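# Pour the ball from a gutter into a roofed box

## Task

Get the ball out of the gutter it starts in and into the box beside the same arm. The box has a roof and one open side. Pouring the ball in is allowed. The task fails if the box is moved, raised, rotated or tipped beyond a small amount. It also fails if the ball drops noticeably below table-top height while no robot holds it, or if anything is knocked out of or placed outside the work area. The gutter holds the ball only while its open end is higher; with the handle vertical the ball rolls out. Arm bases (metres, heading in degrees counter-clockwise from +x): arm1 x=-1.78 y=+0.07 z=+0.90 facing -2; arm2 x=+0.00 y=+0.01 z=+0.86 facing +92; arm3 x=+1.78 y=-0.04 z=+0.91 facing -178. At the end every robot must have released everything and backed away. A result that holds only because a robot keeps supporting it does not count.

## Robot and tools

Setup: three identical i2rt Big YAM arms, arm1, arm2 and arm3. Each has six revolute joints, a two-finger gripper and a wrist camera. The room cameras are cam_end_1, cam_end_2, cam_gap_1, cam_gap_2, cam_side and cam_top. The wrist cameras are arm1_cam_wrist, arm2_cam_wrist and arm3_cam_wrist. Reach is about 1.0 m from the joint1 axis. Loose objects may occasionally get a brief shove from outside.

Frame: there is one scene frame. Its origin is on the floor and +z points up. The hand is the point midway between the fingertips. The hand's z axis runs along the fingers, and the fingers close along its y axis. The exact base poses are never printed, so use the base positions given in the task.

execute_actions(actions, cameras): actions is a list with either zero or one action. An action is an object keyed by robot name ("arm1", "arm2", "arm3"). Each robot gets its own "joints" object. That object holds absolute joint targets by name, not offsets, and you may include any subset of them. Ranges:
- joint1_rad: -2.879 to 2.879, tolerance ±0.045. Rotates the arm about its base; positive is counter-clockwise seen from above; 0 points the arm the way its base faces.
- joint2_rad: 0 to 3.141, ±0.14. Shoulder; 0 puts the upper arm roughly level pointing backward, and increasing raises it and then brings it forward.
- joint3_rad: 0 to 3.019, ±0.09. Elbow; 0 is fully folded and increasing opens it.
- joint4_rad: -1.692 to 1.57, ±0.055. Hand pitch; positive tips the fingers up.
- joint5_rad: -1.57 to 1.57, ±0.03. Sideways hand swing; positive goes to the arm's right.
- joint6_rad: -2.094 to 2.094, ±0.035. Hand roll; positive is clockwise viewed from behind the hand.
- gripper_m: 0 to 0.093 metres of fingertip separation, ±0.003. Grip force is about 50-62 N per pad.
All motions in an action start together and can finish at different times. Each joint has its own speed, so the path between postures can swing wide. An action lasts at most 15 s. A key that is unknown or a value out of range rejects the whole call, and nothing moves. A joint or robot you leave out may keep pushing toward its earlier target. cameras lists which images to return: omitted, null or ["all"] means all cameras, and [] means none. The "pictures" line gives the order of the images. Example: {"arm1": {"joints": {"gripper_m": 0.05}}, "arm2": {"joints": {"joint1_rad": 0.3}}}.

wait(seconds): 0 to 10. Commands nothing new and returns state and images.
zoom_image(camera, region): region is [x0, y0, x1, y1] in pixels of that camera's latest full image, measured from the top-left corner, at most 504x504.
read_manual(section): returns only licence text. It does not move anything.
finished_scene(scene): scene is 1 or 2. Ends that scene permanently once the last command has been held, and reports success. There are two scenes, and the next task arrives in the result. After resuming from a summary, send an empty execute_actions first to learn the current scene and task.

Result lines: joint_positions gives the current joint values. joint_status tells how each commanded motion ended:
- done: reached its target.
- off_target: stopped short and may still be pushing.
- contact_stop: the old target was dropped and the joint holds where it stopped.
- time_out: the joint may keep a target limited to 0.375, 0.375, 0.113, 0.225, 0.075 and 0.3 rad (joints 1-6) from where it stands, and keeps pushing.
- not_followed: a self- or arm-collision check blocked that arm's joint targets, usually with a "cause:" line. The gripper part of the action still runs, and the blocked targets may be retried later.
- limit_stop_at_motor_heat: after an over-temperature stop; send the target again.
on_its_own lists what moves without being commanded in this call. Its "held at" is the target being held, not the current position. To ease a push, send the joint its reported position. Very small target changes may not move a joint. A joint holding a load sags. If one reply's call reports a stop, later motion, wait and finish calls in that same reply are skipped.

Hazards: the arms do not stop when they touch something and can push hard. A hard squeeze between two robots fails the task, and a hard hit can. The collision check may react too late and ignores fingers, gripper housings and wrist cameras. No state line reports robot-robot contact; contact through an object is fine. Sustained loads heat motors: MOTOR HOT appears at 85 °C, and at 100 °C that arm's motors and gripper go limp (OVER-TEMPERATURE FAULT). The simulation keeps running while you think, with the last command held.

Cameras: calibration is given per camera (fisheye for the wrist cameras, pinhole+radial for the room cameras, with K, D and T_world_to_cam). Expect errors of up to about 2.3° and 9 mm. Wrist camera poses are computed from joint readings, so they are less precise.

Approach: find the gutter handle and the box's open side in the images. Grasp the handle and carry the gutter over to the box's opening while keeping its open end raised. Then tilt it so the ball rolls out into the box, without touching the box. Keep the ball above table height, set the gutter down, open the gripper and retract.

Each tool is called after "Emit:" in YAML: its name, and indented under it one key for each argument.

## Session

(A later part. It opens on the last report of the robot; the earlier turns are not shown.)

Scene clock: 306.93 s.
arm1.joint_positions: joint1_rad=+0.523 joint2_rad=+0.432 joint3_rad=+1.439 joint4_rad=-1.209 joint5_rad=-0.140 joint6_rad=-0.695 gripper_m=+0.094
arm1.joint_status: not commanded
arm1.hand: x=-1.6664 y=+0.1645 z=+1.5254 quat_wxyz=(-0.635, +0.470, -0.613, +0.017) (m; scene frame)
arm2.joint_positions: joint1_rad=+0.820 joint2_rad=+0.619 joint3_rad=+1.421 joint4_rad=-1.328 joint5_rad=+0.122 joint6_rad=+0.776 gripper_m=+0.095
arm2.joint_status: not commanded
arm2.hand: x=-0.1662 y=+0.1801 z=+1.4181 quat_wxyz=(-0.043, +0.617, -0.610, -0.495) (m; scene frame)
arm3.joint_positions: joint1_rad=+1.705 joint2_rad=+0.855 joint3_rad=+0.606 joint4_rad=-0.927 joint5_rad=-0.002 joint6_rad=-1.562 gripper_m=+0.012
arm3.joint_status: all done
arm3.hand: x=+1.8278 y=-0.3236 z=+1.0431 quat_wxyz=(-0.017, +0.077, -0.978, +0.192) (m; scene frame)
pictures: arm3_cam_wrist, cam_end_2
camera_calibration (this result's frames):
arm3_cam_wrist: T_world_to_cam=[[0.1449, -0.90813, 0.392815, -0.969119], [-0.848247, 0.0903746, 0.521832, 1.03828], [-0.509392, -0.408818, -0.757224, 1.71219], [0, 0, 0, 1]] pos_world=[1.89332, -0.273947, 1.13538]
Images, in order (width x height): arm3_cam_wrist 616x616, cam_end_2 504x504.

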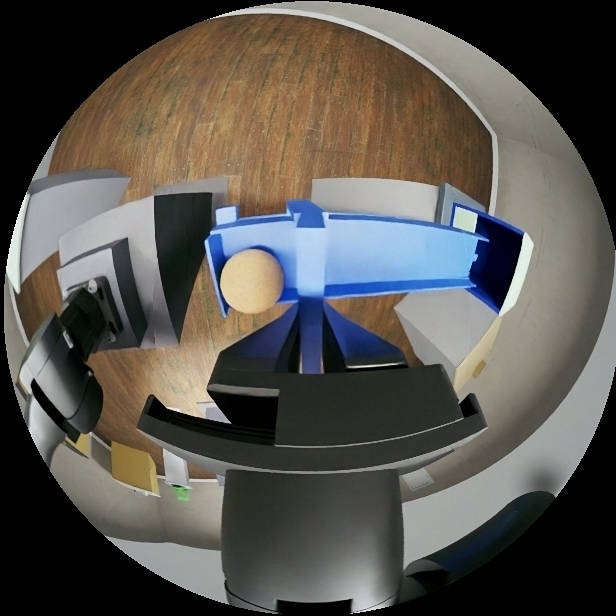

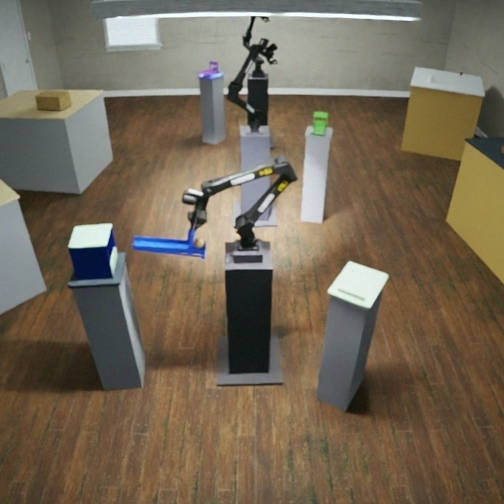

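Emit:
execute_actions:
  actions:
    - {"arm3": {"joints": {"joint1_rad": 1.678, "joint2_rad": 1.185, "joint3_rad": 0.98, "joint4_rad": -1.07}}}
  cameras: ["arm3_cam_wrist", "cam_end_2"]

Scene clock: 361.23 s.
arm1.joint_positions: joint1_rad=+0.523 joint2_rad=+0.432 joint3_rad=+1.439 joint4_rad=-1.209 joint5_rad=-0.140 joint6_rad=-0.695 gripper_m=+0.094
arm1.joint_status: not commanded
arm1.hand: x=-1.6664 y=+0.1645 z=+1.5254 quat_wxyz=(-0.635, +0.470, -0.613, +0.017) (m; scene frame)
arm2.joint_positions: joint1_rad=+0.820 joint2_rad=+0.619 joint3_rad=+1.421 joint4_rad=-1.328 joint5_rad=+0.122 joint6_rad=+0.776 gripper_m=+0.095
arm2.joint_status: not commanded
arm2.hand: x=-0.1662 y=+0.1801 z=+1.4181 quat_wxyz=(-0.043, +0.617, -0.610, -0.495) (m; scene frame)
arm3.joint_positions: joint1_rad=+1.687 joint2_rad=+1.182 joint3_rad=+0.922 joint4_rad=-1.068 joint5_rad=-0.002 joint6_rad=-1.562 gripper_m=+0.012
arm3.joint_status: all done
arm3.hand: x=+1.8347 y=-0.4036 z=+1.0724 quat_wxyz=(-0.009, +0.069, -0.991, +0.117) (m; scene frame)
pictures: arm3_cam_wrist, cam_end_2
camera_calibration (this result's frames):
arm3_cam_wrist: T_world_to_cam=[[0.13627, -0.958997, 0.248506, -0.904227], [-0.834425, 0.024107, 0.550594, 0.953171], [-0.534008, -0.282389, -0.796926, 1.84398], [0, 0, 0, 1]] pos_world=[1.90327, -0.369411, 1.16941]
Images, in order (width x height): arm3_cam_wrist 616x616, cam_end_2 504x504.

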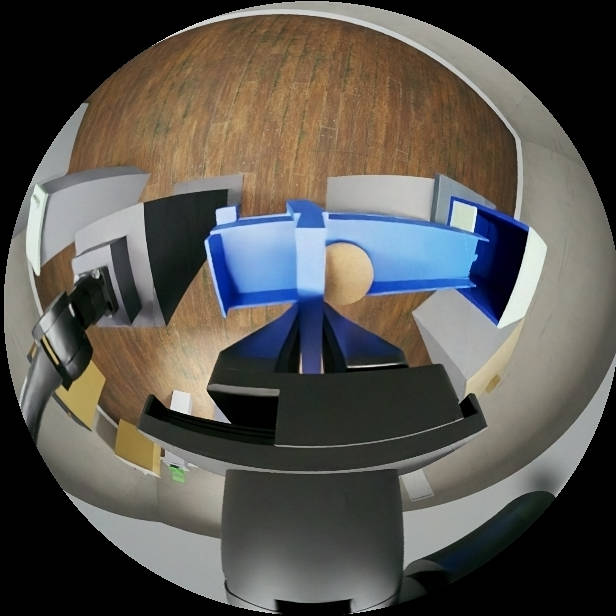

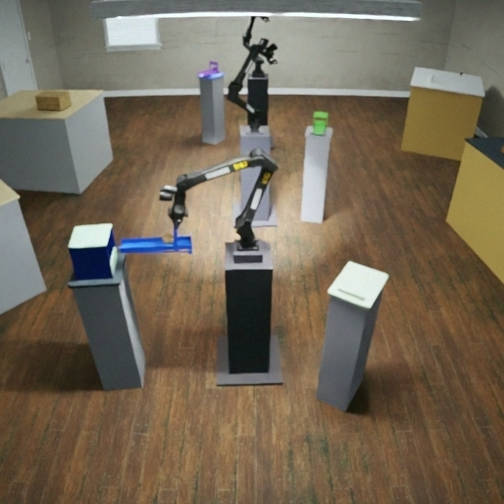

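The ball is rolling forward — tilting up right away.

Emit:
execute_actions:
  actions:
    - {"arm3": {"joints": {"joint4_rad": -0.98}}}
  cameras: ["arm3_cam_wrist", "cam_end_2"]

Scene clock: 363.70 s.
arm1.joint_positions: joint1_rad=+0.523 joint2_rad=+0.432 joint3_rad=+1.439 joint4_rad=-1.209 joint5_rad=-0.140 joint6_rad=-0.695 gripper_m=+0.094
arm1.joint_status: not commanded
arm1.hand: x=-1.6664 y=+0.1645 z=+1.5254 quat_wxyz=(-0.635, +0.470, -0.613, +0.017) (m; scene frame)
arm2.joint_positions: joint1_rad=+0.820 joint2_rad=+0.619 joint3_rad=+1.421 joint4_rad=-1.328 joint5_rad=+0.122 joint6_rad=+0.776 gripper_m=+0.095
arm2.joint_status: not commanded
arm2.hand: x=-0.1662 y=+0.1801 z=+1.4181 quat_wxyz=(-0.043, +0.617, -0.610, -0.495) (m; scene frame)
arm3.joint_positions: joint1_rad=+1.687 joint2_rad=+1.182 joint3_rad=+0.922 joint4_rad=-0.998 joint5_rad=-0.002 joint6_rad=-1.562 gripper_m=+0.012
arm3.joint_status: all done
arm3.hand: x=+1.8372 y=-0.4200 z=+1.0770 quat_wxyz=(-0.012, +0.069, -0.986, +0.152) (m; scene frame)
pictures: arm3_cam_wrist, cam_end_2
camera_calibration (this result's frames):
arm3_cam_wrist: T_world_to_cam=[[0.133483, -0.939381, 0.315826, -0.980624], [-0.840065, 0.0618285, 0.538951, 0.991831], [-0.525807, -0.337255, -0.780888, 1.78892], [0, 0, 0, 1]] pos_world=[1.90473, -0.379179, 1.17211]
Images, in order (width x height): arm3_cam_wrist 616x616, cam_end_2 504x504.

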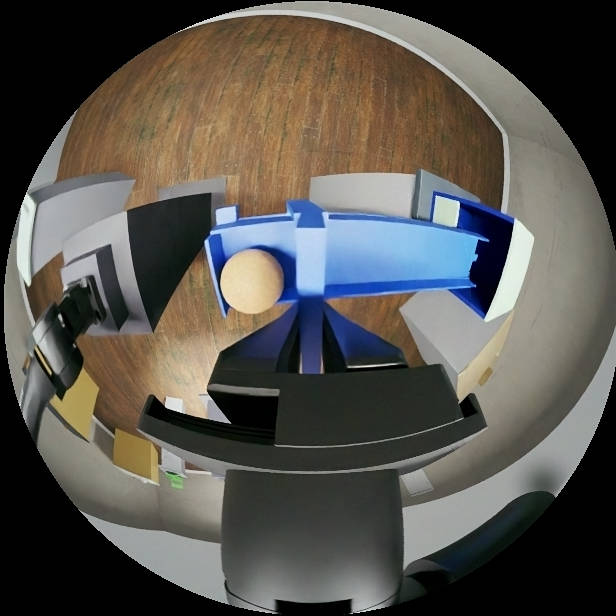

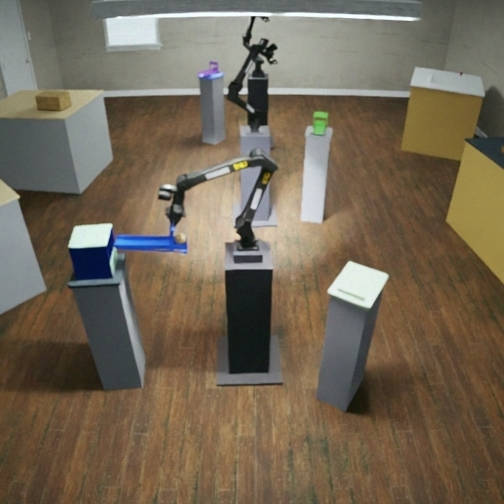

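Emit:
zoom_image:
  camera: "cam_end_2"
  region: [60, 190, 200, 300]

Emit:
zoom_image:
  camera: "arm3_cam_wrist"
  region: [390, 160, 550, 330]

Region (60, 190, 200, 300) of cam_end_2's 504x504 image, scaled by 3.600, with more detail than that image has; it fills the top 396 rows of this view, and the rest is white.

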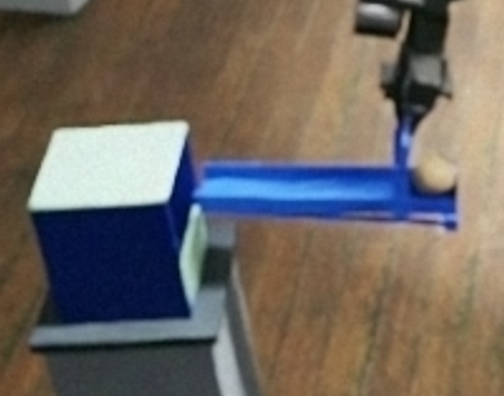

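Region (390, 160, 550, 330) of arm3_cam_wrist's 616x616 image, scaled by 2.965, with more detail than that image has; it fills the left 474 columns of this view, and the rest is white.

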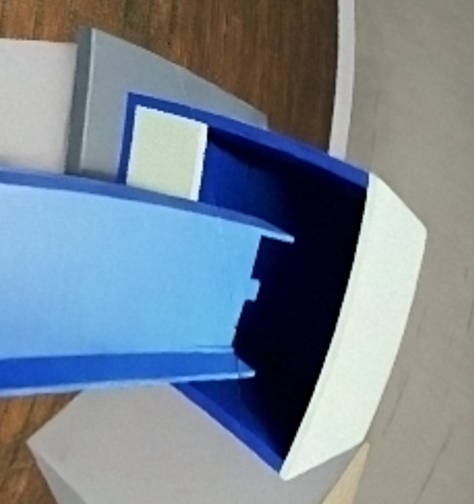

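Emit:
execute_actions:
  actions:
    - {"arm3": {"joints": {"joint2_rad": 1.31, "joint3_rad": 1.10, "joint4_rad": -1.045}}}
  cameras: ["arm3_cam_wrist", "cam_end_2"]

Scene clock: 396.50 s.
arm1.joint_positions: joint1_rad=+0.523 joint2_rad=+0.432 joint3_rad=+1.439 joint4_rad=-1.209 joint5_rad=-0.140 joint6_rad=-0.695 gripper_m=+0.094
arm1.joint_status: not commanded
arm1.hand: x=-1.6664 y=+0.1645 z=+1.5254 quat_wxyz=(-0.635, +0.470, -0.613, +0.017) (m; scene frame)
arm2.joint_positions: joint1_rad=+0.820 joint2_rad=+0.619 joint3_rad=+1.421 joint4_rad=-1.328 joint5_rad=+0.122 joint6_rad=+0.776 gripper_m=+0.095
arm2.joint_status: not commanded
arm2.hand: x=-0.1662 y=+0.1801 z=+1.4181 quat_wxyz=(-0.043, +0.617, -0.610, -0.495) (m; scene frame)
arm3.joint_positions: joint1_rad=+1.687 joint2_rad=+1.314 joint3_rad=+1.030 joint4_rad=-1.042 joint5_rad=-0.002 joint6_rad=-1.562 gripper_m=+0.012
arm3.joint_status: all done
arm3.hand: x=+1.8418 y=-0.4512 z=+1.0707 quat_wxyz=(-0.009, +0.069, -0.991, +0.118) (m; scene frame)
pictures: arm3_cam_wrist, cam_end_2
camera_calibration (this result's frames):
arm3_cam_wrist: T_world_to_cam=[[0.136204, -0.958526, 0.250353, -0.952122], [-0.83458, 0.0251424, 0.550313, 0.962231], [-0.533783, -0.283894, -0.796542, 1.83144], [0, 0, 0, 1]] pos_world=[1.91033, -0.416891, 1.16766]
Images, in order (width x height): arm3_cam_wrist 616x616, cam_end_2 504x504.

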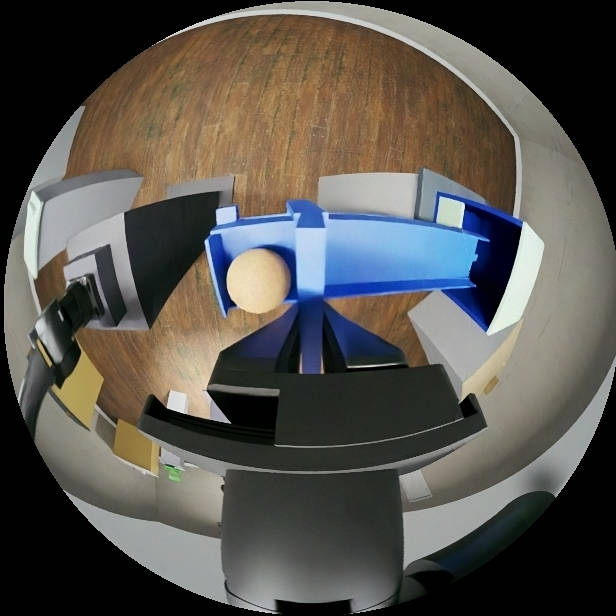

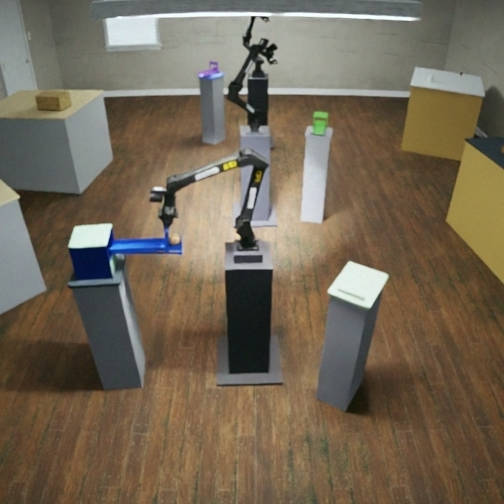

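Emit:
execute_actions:
  actions:
    - {"arm3": {"joints": {"joint2_rad": 1.44, "joint3_rad": 1.275, "joint4_rad": -1.085}}}
  cameras: ["arm3_cam_wrist", "cam_end_2"]

Scene clock: 401.63 s.
arm1.joint_positions: joint1_rad=+0.523 joint2_rad=+0.432 joint3_rad=+1.439 joint4_rad=-1.209 joint5_rad=-0.140 joint6_rad=-0.695 gripper_m=+0.094
arm1.joint_status: not commanded
arm1.hand: x=-1.6664 y=+0.1645 z=+1.5254 quat_wxyz=(-0.635, +0.470, -0.613, +0.017) (m; scene frame)
arm2.joint_positions: joint1_rad=+0.820 joint2_rad=+0.619 joint3_rad=+1.421 joint4_rad=-1.328 joint5_rad=+0.122 joint6_rad=+0.776 gripper_m=+0.095
arm2.joint_status: not commanded
arm2.hand: x=-0.1662 y=+0.1801 z=+1.4181 quat_wxyz=(-0.043, +0.617, -0.610, -0.495) (m; scene frame)
arm3.joint_positions: joint1_rad=+1.687 joint2_rad=+1.445 joint3_rad=+1.206 joint4_rad=-1.086 joint5_rad=-0.002 joint6_rad=-1.562 gripper_m=+0.012
arm3.joint_status: all done
arm3.hand: x=+1.8500 y=-0.5060 z=+1.0879 quat_wxyz=(-0.009, +0.069, -0.990, +0.119) (m; scene frame)
pictures: arm3_cam_wrist, cam_end_2
camera_calibration (this result's frames):
arm3_cam_wrist: T_world_to_cam=[[0.136137, -0.958051, 0.252199, -1.01166], [-0.834735, 0.0261772, 0.55003, 0.962097], [-0.533559, -0.285398, -0.796155, 1.83236], [0, 0, 0, 1]] pos_world=[1.91849, -0.471458, 1.1848]
Images, in order (width x height): arm3_cam_wrist 616x616, cam_end_2 504x504.

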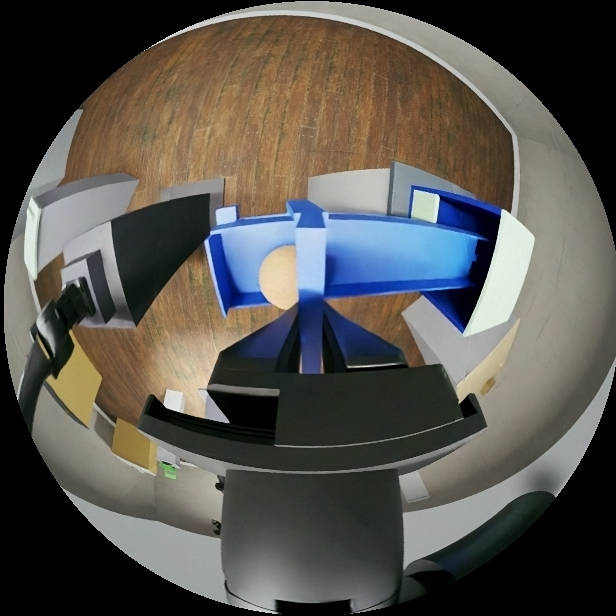

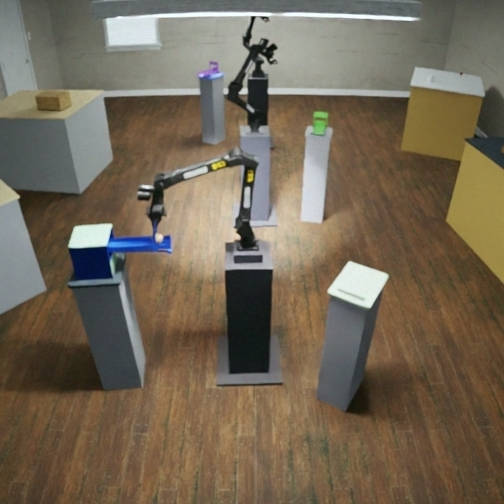

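Emit:
execute_actions:
  actions:
    - {"arm3": {"joints": {"joint2_rad": 1.505, "joint3_rad": 1.375, "joint4_rad": -1.165}}}
  cameras: ["arm3_cam_wrist", "cam_end_2"]

Scene clock: 407.43 s.
arm1.joint_positions: joint1_rad=+0.523 joint2_rad=+0.432 joint3_rad=+1.439 joint4_rad=-1.209 joint5_rad=-0.140 joint6_rad=-0.695 gripper_m=+0.094
arm1.joint_status: not commanded
arm1.hand: x=-1.6664 y=+0.1645 z=+1.5254 quat_wxyz=(-0.635, +0.470, -0.613, +0.017) (m; scene frame)
arm2.joint_positions: joint1_rad=+0.820 joint2_rad=+0.619 joint3_rad=+1.421 joint4_rad=-1.328 joint5_rad=+0.122 joint6_rad=+0.776 gripper_m=+0.095
arm2.joint_status: not commanded
arm2.hand: x=-0.1662 y=+0.1801 z=+1.4181 quat_wxyz=(-0.043, +0.617, -0.610, -0.495) (m; scene frame)
arm3.joint_positions: joint1_rad=+1.687 joint2_rad=+1.502 joint3_rad=+1.302 joint4_rad=-1.161 joint5_rad=-0.002 joint6_rad=-1.562 gripper_m=+0.012
arm3.joint_status: all done
arm3.hand: x=+1.8525 y=-0.5226 z=+1.0989 quat_wxyz=(-0.008, +0.070, -0.992, +0.102) (m; scene frame)
pictures: arm3_cam_wrist, cam_end_2
camera_calibration (this result's frames):
arm3_cam_wrist: T_world_to_cam=[[0.137286, -0.966224, 0.21809, -0.999567], [-0.831878, 0.00705466, 0.554914, 0.937914], [-0.53771, -0.257606, -0.802812, 1.86723], [0, 0, 0, 1]] pos_world=[1.92149, -0.491412, 1.19657]
Images, in order (width x height): arm3_cam_wrist 616x616, cam_end_2 504x504.

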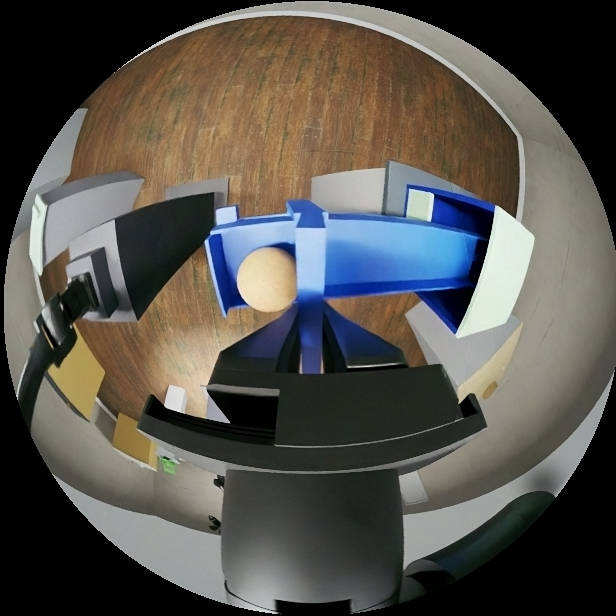

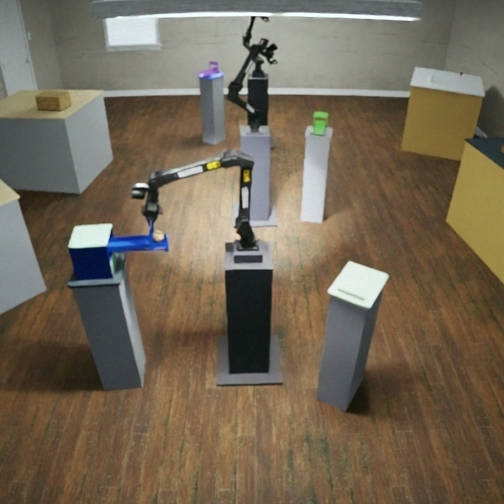

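Now pour with joint 4 alone.

Emit:
execute_actions:
  actions:
    - {"arm3": {"joints": {"joint4_rad": -1.255}}}
  cameras: ["arm3_cam_wrist", "cam_end_2"]

Scene clock: 410.03 s.
arm1.joint_positions: joint1_rad=+0.523 joint2_rad=+0.432 joint3_rad=+1.439 joint4_rad=-1.209 joint5_rad=-0.140 joint6_rad=-0.695 gripper_m=+0.094
arm1.joint_status: not commanded
arm1.hand: x=-1.6664 y=+0.1645 z=+1.5254 quat_wxyz=(-0.635, +0.470, -0.613, +0.017) (m; scene frame)
arm2.joint_positions: joint1_rad=+0.820 joint2_rad=+0.619 joint3_rad=+1.421 joint4_rad=-1.328 joint5_rad=+0.122 joint6_rad=+0.776 gripper_m=+0.095
arm2.joint_status: not commanded
arm2.hand: x=-0.1662 y=+0.1801 z=+1.4181 quat_wxyz=(-0.043, +0.617, -0.610, -0.495) (m; scene frame)
arm3.joint_positions: joint1_rad=+1.687 joint2_rad=+1.502 joint3_rad=+1.302 joint4_rad=-1.250 joint5_rad=-0.002 joint6_rad=-1.562 gripper_m=+0.012
arm3.joint_status: all done
arm3.hand: x=+1.8493 y=-0.5011 z=+1.0954 quat_wxyz=(-0.005, +0.070, -0.996, +0.057) (m; scene frame)
pictures: arm3_cam_wrist, cam_end_2
camera_calibration (this result's frames):
arm3_cam_wrist: T_world_to_cam=[[0.139406, -0.981635, 0.130223, -0.89306], [-0.824519, -0.0422397, 0.564255, 0.888487], [-0.548392, -0.186032, -0.815266, 1.93751], [0, 0, 0, 1]] pos_world=[1.91959, -0.478691, 1.19455]
Images, in order (width x height): arm3_cam_wrist 616x616, cam_end_2 504x504.

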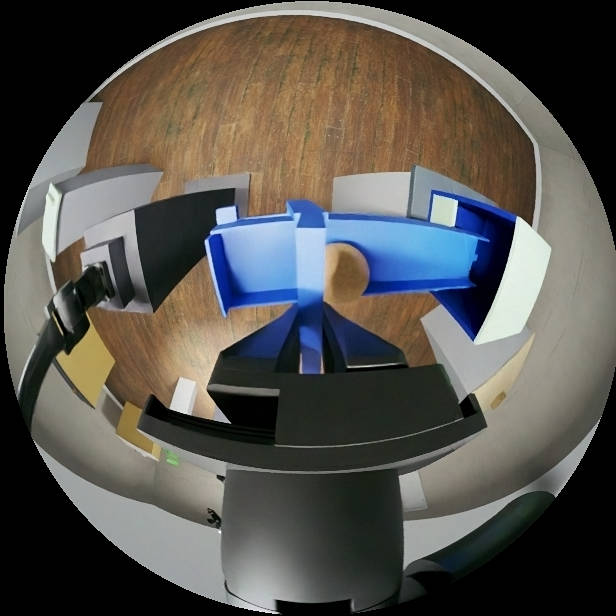

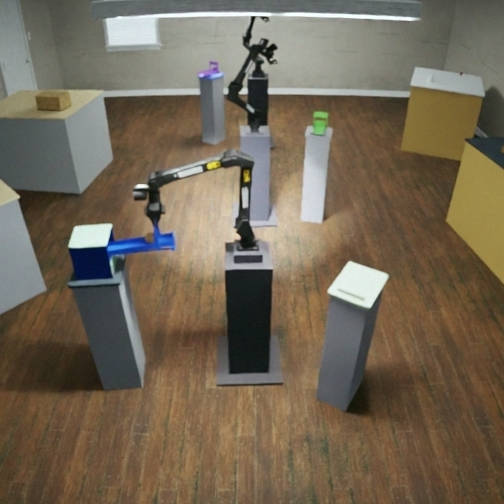

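Emit:
execute_actions:
  actions: []
  cameras: ["arm3_cam_wrist", "cam_end_2"]

Scene clock: 412.20 s.
arm1.joint_positions: joint1_rad=+0.523 joint2_rad=+0.432 joint3_rad=+1.439 joint4_rad=-1.209 joint5_rad=-0.140 joint6_rad=-0.695 gripper_m=+0.094
arm1.joint_status: not commanded
arm1.hand: x=-1.6664 y=+0.1645 z=+1.5254 quat_wxyz=(-0.635, +0.470, -0.613, +0.017) (m; scene frame)
arm2.joint_positions: joint1_rad=+0.820 joint2_rad=+0.619 joint3_rad=+1.421 joint4_rad=-1.328 joint5_rad=+0.122 joint6_rad=+0.776 gripper_m=+0.095
arm2.joint_status: not commanded
arm2.hand: x=-0.1662 y=+0.1801 z=+1.4181 quat_wxyz=(-0.043, +0.617, -0.610, -0.495) (m; scene frame)
arm3.joint_positions: joint1_rad=+1.687 joint2_rad=+1.502 joint3_rad=+1.302 joint4_rad=-1.252 joint5_rad=-0.002 joint6_rad=-1.562 gripper_m=+0.012
arm3.joint_status: all done
arm3.hand: x=+1.8492 y=-0.5007 z=+1.0954 quat_wxyz=(-0.004, +0.070, -0.996, +0.056) (m; scene frame)
pictures: arm3_cam_wrist, cam_end_2
camera_calibration (this result's frames):
arm3_cam_wrist: T_world_to_cam=[[0.139439, -0.98188, 0.128332, -0.890703], [-0.824361, -0.0433012, 0.564406, 0.88749], [-0.548622, -0.184492, -0.815461, 1.93893], [0, 0, 0, 1]] pos_world=[1.91955, -0.478417, 1.19452]
Images, in order (width x height): arm3_cam_wrist 616x616, cam_end_2 504x504.

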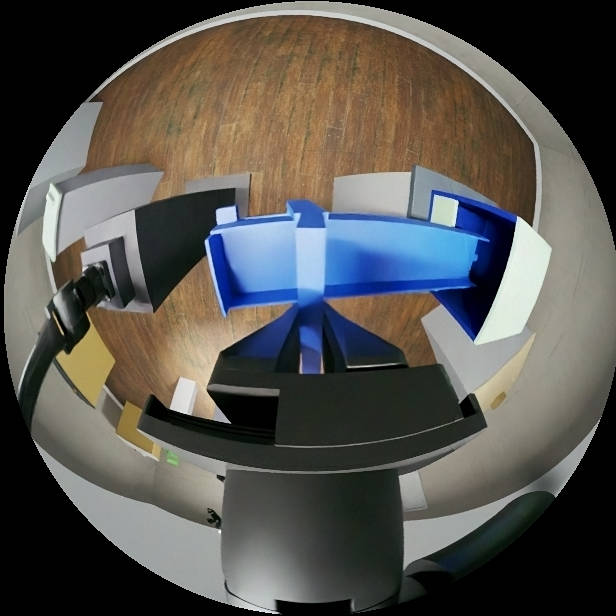

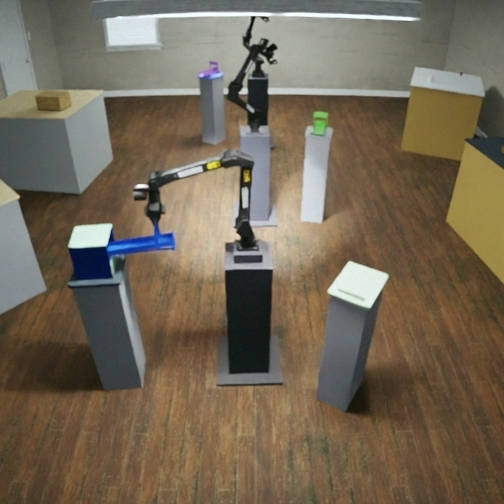

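Emit:
execute_actions:
  actions:
    - {"arm3": {"joints": {"joint2_rad": 1.33, "joint3_rad": 1.18, "joint4_rad": -1.20}}}
  cameras: ["arm3_cam_wrist", "cam_end_2"]

Scene clock: 424.17 s.
arm1.joint_positions: joint1_rad=+0.523 joint2_rad=+0.432 joint3_rad=+1.439 joint4_rad=-1.209 joint5_rad=-0.140 joint6_rad=-0.695 gripper_m=+0.094
arm1.joint_status: not commanded
arm1.hand: x=-1.6664 y=+0.1645 z=+1.5254 quat_wxyz=(-0.635, +0.470, -0.613, +0.017) (m; scene frame)
arm2.joint_positions: joint1_rad=+0.820 joint2_rad=+0.619 joint3_rad=+1.421 joint4_rad=-1.328 joint5_rad=+0.122 joint6_rad=+0.776 gripper_m=+0.095
arm2.joint_status: not commanded
arm2.hand: x=-0.1662 y=+0.1801 z=+1.4181 quat_wxyz=(-0.043, +0.617, -0.610, -0.495) (m; scene frame)
arm3.joint_positions: joint1_rad=+1.687 joint2_rad=+1.341 joint3_rad=+1.182 joint4_rad=-1.206 joint5_rad=-0.002 joint6_rad=-1.562 gripper_m=+0.012
arm3.joint_status: all done
arm3.hand: x=+1.8437 y=-0.4631 z=+1.1161 quat_wxyz=(-0.008, +0.070, -0.993, +0.100) (m; scene frame)
pictures: arm3_cam_wrist, cam_end_2
camera_calibration (this result's frames):
arm3_cam_wrist: T_world_to_cam=[[0.137411, -0.967122, 0.213993, -0.940735], [-0.831535, 0.00475724, 0.555453, 0.918288], [-0.538209, -0.254268, -0.803542, 1.89494], [0, 0, 0, 1]] pos_world=[1.91273, -0.432352, 1.21391]
Images, in order (width x height): arm3_cam_wrist 616x616, cam_end_2 504x504.

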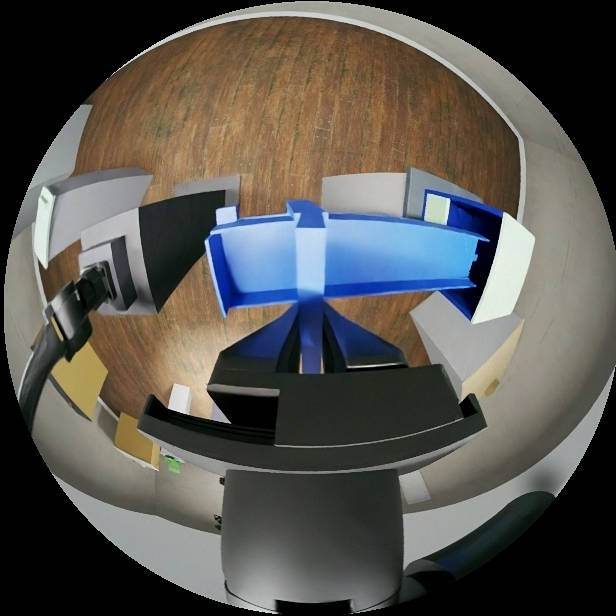

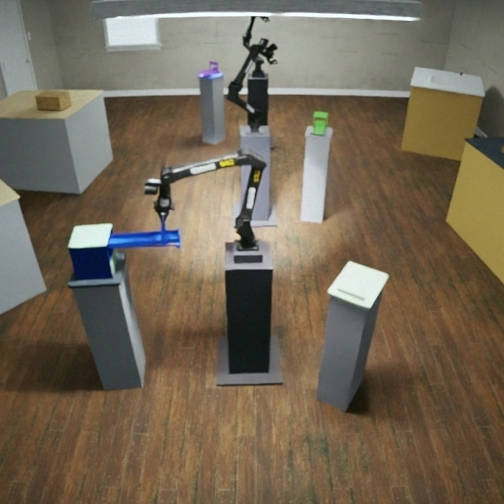

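Emit:
execute_actions:
  actions:
    - {"arm3": {"joints": {"joint2_rad": 1.2, "joint3_rad": 1.03, "joint4_rad": -1.30}}}
  cameras: ["arm3_cam_wrist", "cam_end_2"]

Scene clock: 428.87 s.
arm1.joint_positions: joint1_rad=+0.523 joint2_rad=+0.432 joint3_rad=+1.439 joint4_rad=-1.209 joint5_rad=-0.140 joint6_rad=-0.695 gripper_m=+0.094
arm1.joint_status: not commanded
arm1.hand: x=-1.6664 y=+0.1645 z=+1.5254 quat_wxyz=(-0.635, +0.470, -0.613, +0.017) (m; scene frame)
arm2.joint_positions: joint1_rad=+0.820 joint2_rad=+0.619 joint3_rad=+1.421 joint4_rad=-1.328 joint5_rad=+0.122 joint6_rad=+0.776 gripper_m=+0.095
arm2.joint_status: not commanded
arm2.hand: x=-0.1662 y=+0.1801 z=+1.4181 quat_wxyz=(-0.043, +0.617, -0.610, -0.495) (m; scene frame)
arm3.joint_positions: joint1_rad=+1.687 joint2_rad=+1.217 joint3_rad=+1.027 joint4_rad=-1.301 joint5_rad=-0.002 joint6_rad=-1.562 gripper_m=+0.012
arm3.joint_status: all done
arm3.hand: x=+1.8318 y=-0.3837 z=+1.0950 quat_wxyz=(-0.003, +0.070, -0.997, +0.036) (m; scene frame)
pictures: arm3_cam_wrist, cam_end_2
camera_calibration (this result's frames):
arm3_cam_wrist: T_world_to_cam=[[0.140001, -0.986187, 0.0885168, -0.732418], [-0.821027, -0.0656536, 0.567101, 0.860746], [-0.553456, -0.152069, -0.818878, 1.97572], [0, 0, 0, 1]] pos_world=[1.90271, -0.365342, 1.19458]
Images, in order (width x height): arm3_cam_wrist 616x616, cam_end_2 504x504.

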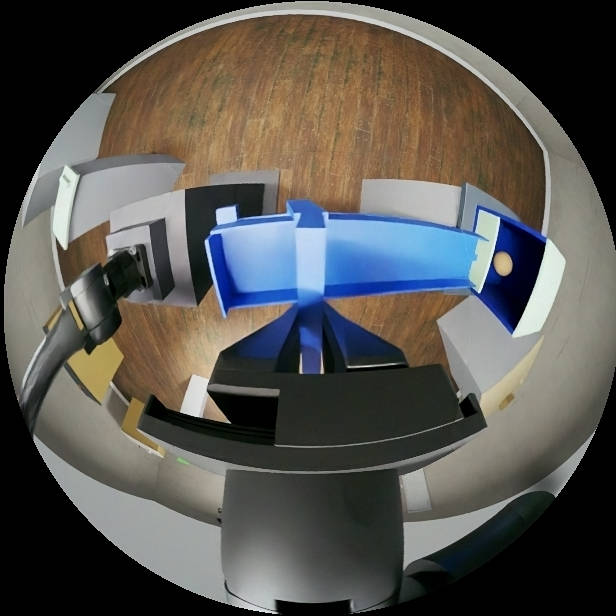

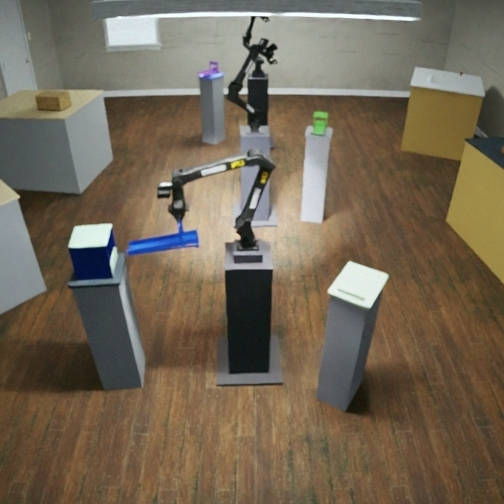

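Emit:
execute_actions:
  actions:
    - {"arm3": {"joints": {"joint1_rad": -1.893, "joint2_rad": 2.03, "joint3_rad": 1.99, "joint4_rad": -1.48, "joint5_rad": 0.21, "joint6_rad": 0.265}}}
  cameras: ["arm3_cam_wrist", "cam_end_2"]

Scene clock: 440.77 s.
arm1.joint_positions: joint1_rad=+0.523 joint2_rad=+0.432 joint3_rad=+1.439 joint4_rad=-1.209 joint5_rad=-0.140 joint6_rad=-0.695 gripper_m=+0.094
arm1.joint_status: not commanded
arm1.hand: x=-1.6664 y=+0.1645 z=+1.5254 quat_wxyz=(-0.635, +0.470, -0.613, +0.017) (m; scene frame)
arm2.joint_positions: joint1_rad=+0.820 joint2_rad=+0.619 joint3_rad=+1.421 joint4_rad=-1.328 joint5_rad=+0.122 joint6_rad=+0.776 gripper_m=+0.095
arm2.joint_status: not commanded
arm2.hand: x=-0.1662 y=+0.1801 z=+1.4181 quat_wxyz=(-0.043, +0.617, -0.610, -0.495) (m; scene frame)
arm3.joint_positions: joint1_rad=-1.896 joint2_rad=+2.060 joint3_rad=+1.943 joint4_rad=-1.471 joint5_rad=+0.208 joint6_rad=+0.257 gripper_m=+0.012
arm3.joint_status: all done
arm3.hand: x=+1.9987 y=+0.5590 z=+1.0544 quat_wxyz=(+0.066, -0.486, +0.868, -0.077) (m; scene frame)
pictures: arm3_cam_wrist, cam_end_2
camera_calibration (this result's frames):
arm3_cam_wrist: T_world_to_cam=[[0.831468, -0.512681, 0.214054, -1.60166], [-0.540708, -0.65822, 0.523814, 0.899335], [-0.127655, -0.551275, -0.8245, 1.55617], [0, 0, 0, 1]] pos_world=[2.01666, 0.628698, 1.15482]
Images, in order (width x height): arm3_cam_wrist 616x616, cam_end_2 504x504.

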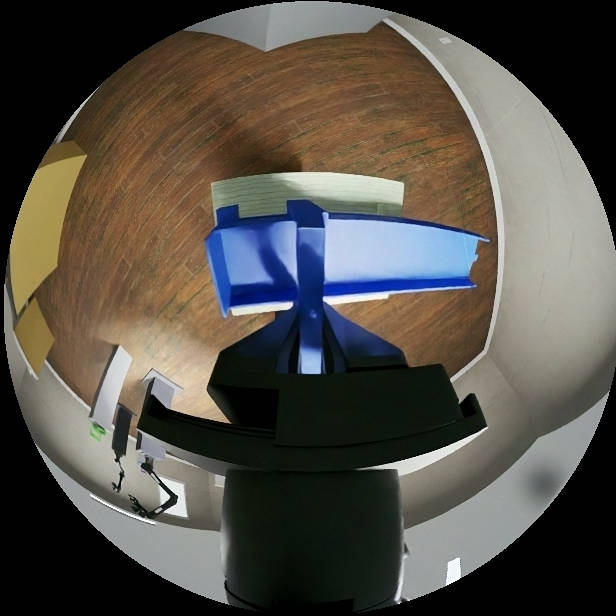

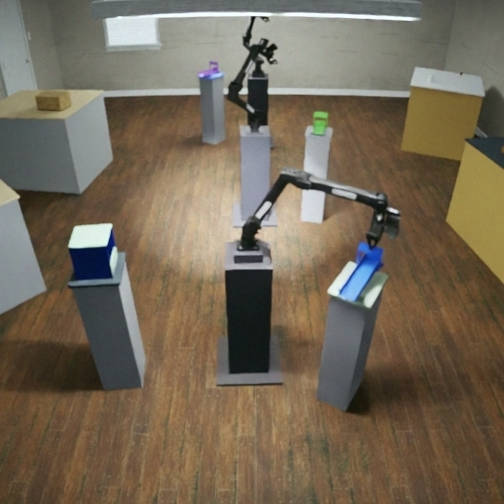

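Emit:
execute_actions:
  actions:
    - {"arm3": {"joints": {"joint3_rad": 1.795, "joint4_rad": -1.315}}}
  cameras: ["arm3_cam_wrist", "cam_end_2"]

Scene clock: 446.87 s.
arm1.joint_positions: joint1_rad=+0.523 joint2_rad=+0.432 joint3_rad=+1.439 joint4_rad=-1.209 joint5_rad=-0.140 joint6_rad=-0.695 gripper_m=+0.094
arm1.joint_status: not commanded
arm1.hand: x=-1.6664 y=+0.1645 z=+1.5254 quat_wxyz=(-0.635, +0.470, -0.613, +0.017) (m; scene frame)
arm2.joint_positions: joint1_rad=+0.820 joint2_rad=+0.619 joint3_rad=+1.421 joint4_rad=-1.328 joint5_rad=+0.122 joint6_rad=+0.776 gripper_m=+0.095
arm2.joint_status: not commanded
arm2.hand: x=-0.1662 y=+0.1801 z=+1.4181 quat_wxyz=(-0.043, +0.617, -0.610, -0.495) (m; scene frame)
arm3.joint_positions: joint1_rad=-1.896 joint2_rad=+2.052 joint3_rad=+1.788 joint4_rad=-1.323 joint5_rad=+0.208 joint6_rad=+0.257 gripper_m=+0.012
arm3.joint_status: all done
arm3.hand: x=+1.9948 y=+0.5471 z=+1.0009 quat_wxyz=(+0.066, -0.486, +0.868, -0.077) (m; scene frame)
pictures: arm3_cam_wrist, cam_end_2
camera_calibration (this result's frames):
arm3_cam_wrist: T_world_to_cam=[[0.831495, -0.512867, 0.213503, -1.59246], [-0.540637, -0.658656, 0.523338, 0.917975], [-0.127778, -0.550581, -0.824945, 1.50536], [0, 0, 0, 1]] pos_world=[2.01277, 0.616733, 1.10142]
Images, in order (width x height): arm3_cam_wrist 616x616, cam_end_2 504x504.

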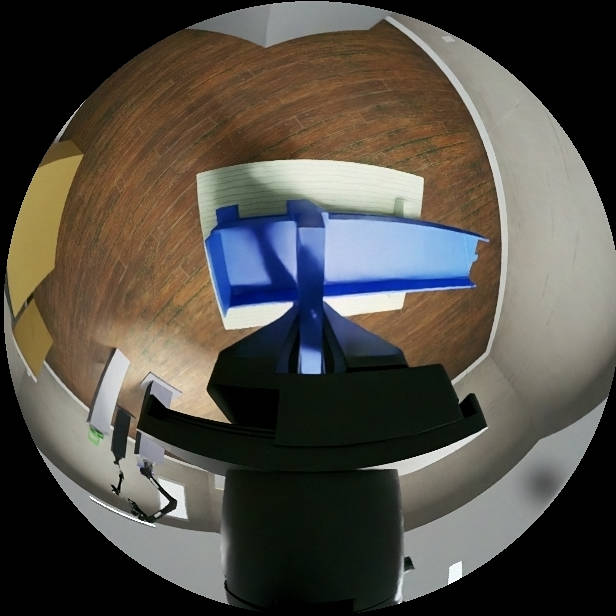

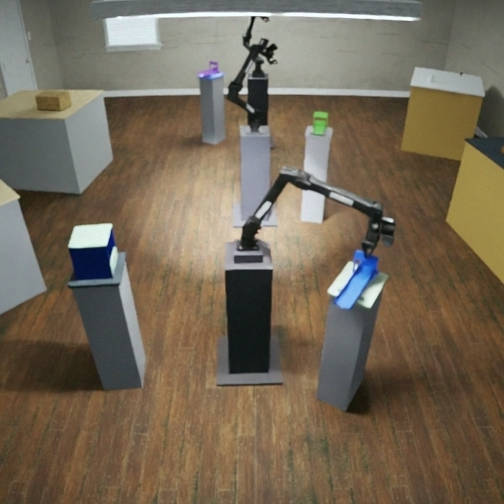

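Emit:
execute_actions:
  actions:
    - {"arm3": {"joints": {"gripper_m": 0.05}}}
  cameras: ["arm3_cam_wrist"]

Emit:
execute_actions:
  actions:
    - {"arm3": {"joints": {"joint2_rad": 1.75}}}
  cameras: ["arm3_cam_wrist", "cam_end_2"]

Scene clock: 454.97 s.
arm1.joint_positions: joint1_rad=+0.523 joint2_rad=+0.432 joint3_rad=+1.439 joint4_rad=-1.209 joint5_rad=-0.140 joint6_rad=-0.695 gripper_m=+0.094
arm1.joint_status: not commanded
arm1.hand: x=-1.6664 y=+0.1645 z=+1.5254 quat_wxyz=(-0.635, +0.470, -0.613, +0.017) (m; scene frame)
arm2.joint_positions: joint1_rad=+0.820 joint2_rad=+0.619 joint3_rad=+1.421 joint4_rad=-1.328 joint5_rad=+0.122 joint6_rad=+0.776 gripper_m=+0.095
arm2.joint_status: not commanded
arm2.hand: x=-0.1662 y=+0.1801 z=+1.4181 quat_wxyz=(-0.043, +0.617, -0.610, -0.495) (m; scene frame)
arm3.joint_positions: joint1_rad=-1.896 joint2_rad=+2.052 joint3_rad=+1.788 joint4_rad=-1.323 joint5_rad=+0.208 joint6_rad=+0.257 gripper_m=+0.050
arm3.joint_status: all done
arm3.hand: x=+1.9949 y=+0.5472 z=+1.0009 quat_wxyz=(+0.067, -0.486, +0.868, -0.077) (m; scene frame)
pictures: arm3_cam_wrist
camera_calibration (this result's frames):
arm3_cam_wrist: T_world_to_cam=[[0.831273, -0.513272, 0.213392, -1.59166], [-0.540956, -0.658682, 0.522976, 0.919061], [-0.127871, -0.550172, -0.825203, 1.50563], [0, 0, 0, 1]] pos_world=[2.0128, 0.616771, 1.10145]
Images, in order (width x height): arm3_cam_wrist 616x616.

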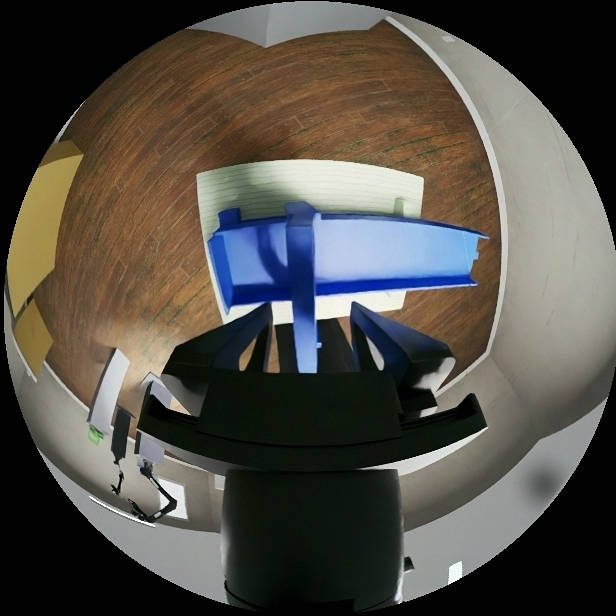

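Scene clock: 456.33 s.
arm1.joint_positions: joint1_rad=+0.523 joint2_rad=+0.432 joint3_rad=+1.439 joint4_rad=-1.209 joint5_rad=-0.140 joint6_rad=-0.695 gripper_m=+0.094
arm1.joint_status: not commanded
arm1.hand: x=-1.6664 y=+0.1645 z=+1.5254 quat_wxyz=(-0.635, +0.470, -0.613, +0.017) (m; scene frame)
arm2.joint_positions: joint1_rad=+0.820 joint2_rad=+0.619 joint3_rad=+1.421 joint4_rad=-1.328 joint5_rad=+0.122 joint6_rad=+0.776 gripper_m=+0.095
arm2.joint_status: not commanded
arm2.hand: x=-0.1662 y=+0.1801 z=+1.4181 quat_wxyz=(-0.043, +0.617, -0.610, -0.495) (m; scene frame)
arm3.joint_positions: joint1_rad=-1.896 joint2_rad=+1.733 joint3_rad=+1.788 joint4_rad=-1.323 joint5_rad=+0.208 joint6_rad=+0.257 gripper_m=+0.050
arm3.joint_status: all done
arm3.hand: x=+1.9900 y=+0.5283 z=+1.1912 quat_wxyz=(+0.180, -0.466, +0.866, +0.034) (m; scene frame)
pictures: arm3_cam_wrist, cam_end_2
camera_calibration (this result's frames):
arm3_cam_wrist: T_world_to_cam=[[0.814788, -0.566399, 0.123748, -1.47027], [-0.577995, -0.776948, 0.249547, 1.26643], [-0.0451967, -0.274854, -0.960423, 1.50273], [0, 0, 0, 1]] pos_world=[1.99786, 0.56422, 1.30917]
Images, in order (width x height): arm3_cam_wrist 616x616, cam_end_2 504x504.

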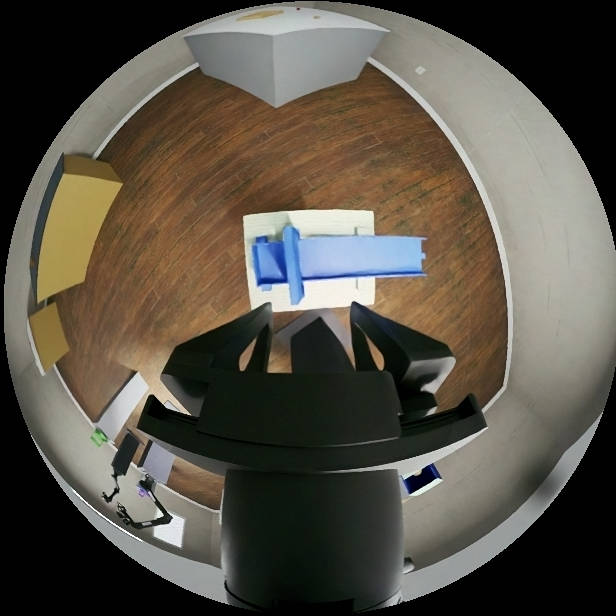

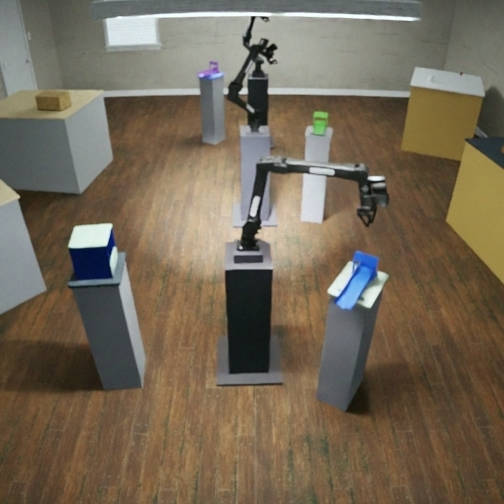

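The gutter is back on its table, the ball is in the box, and the arm is clear.

Emit:
finished_scene:
  scene: 1

The scene is finished: the task was done.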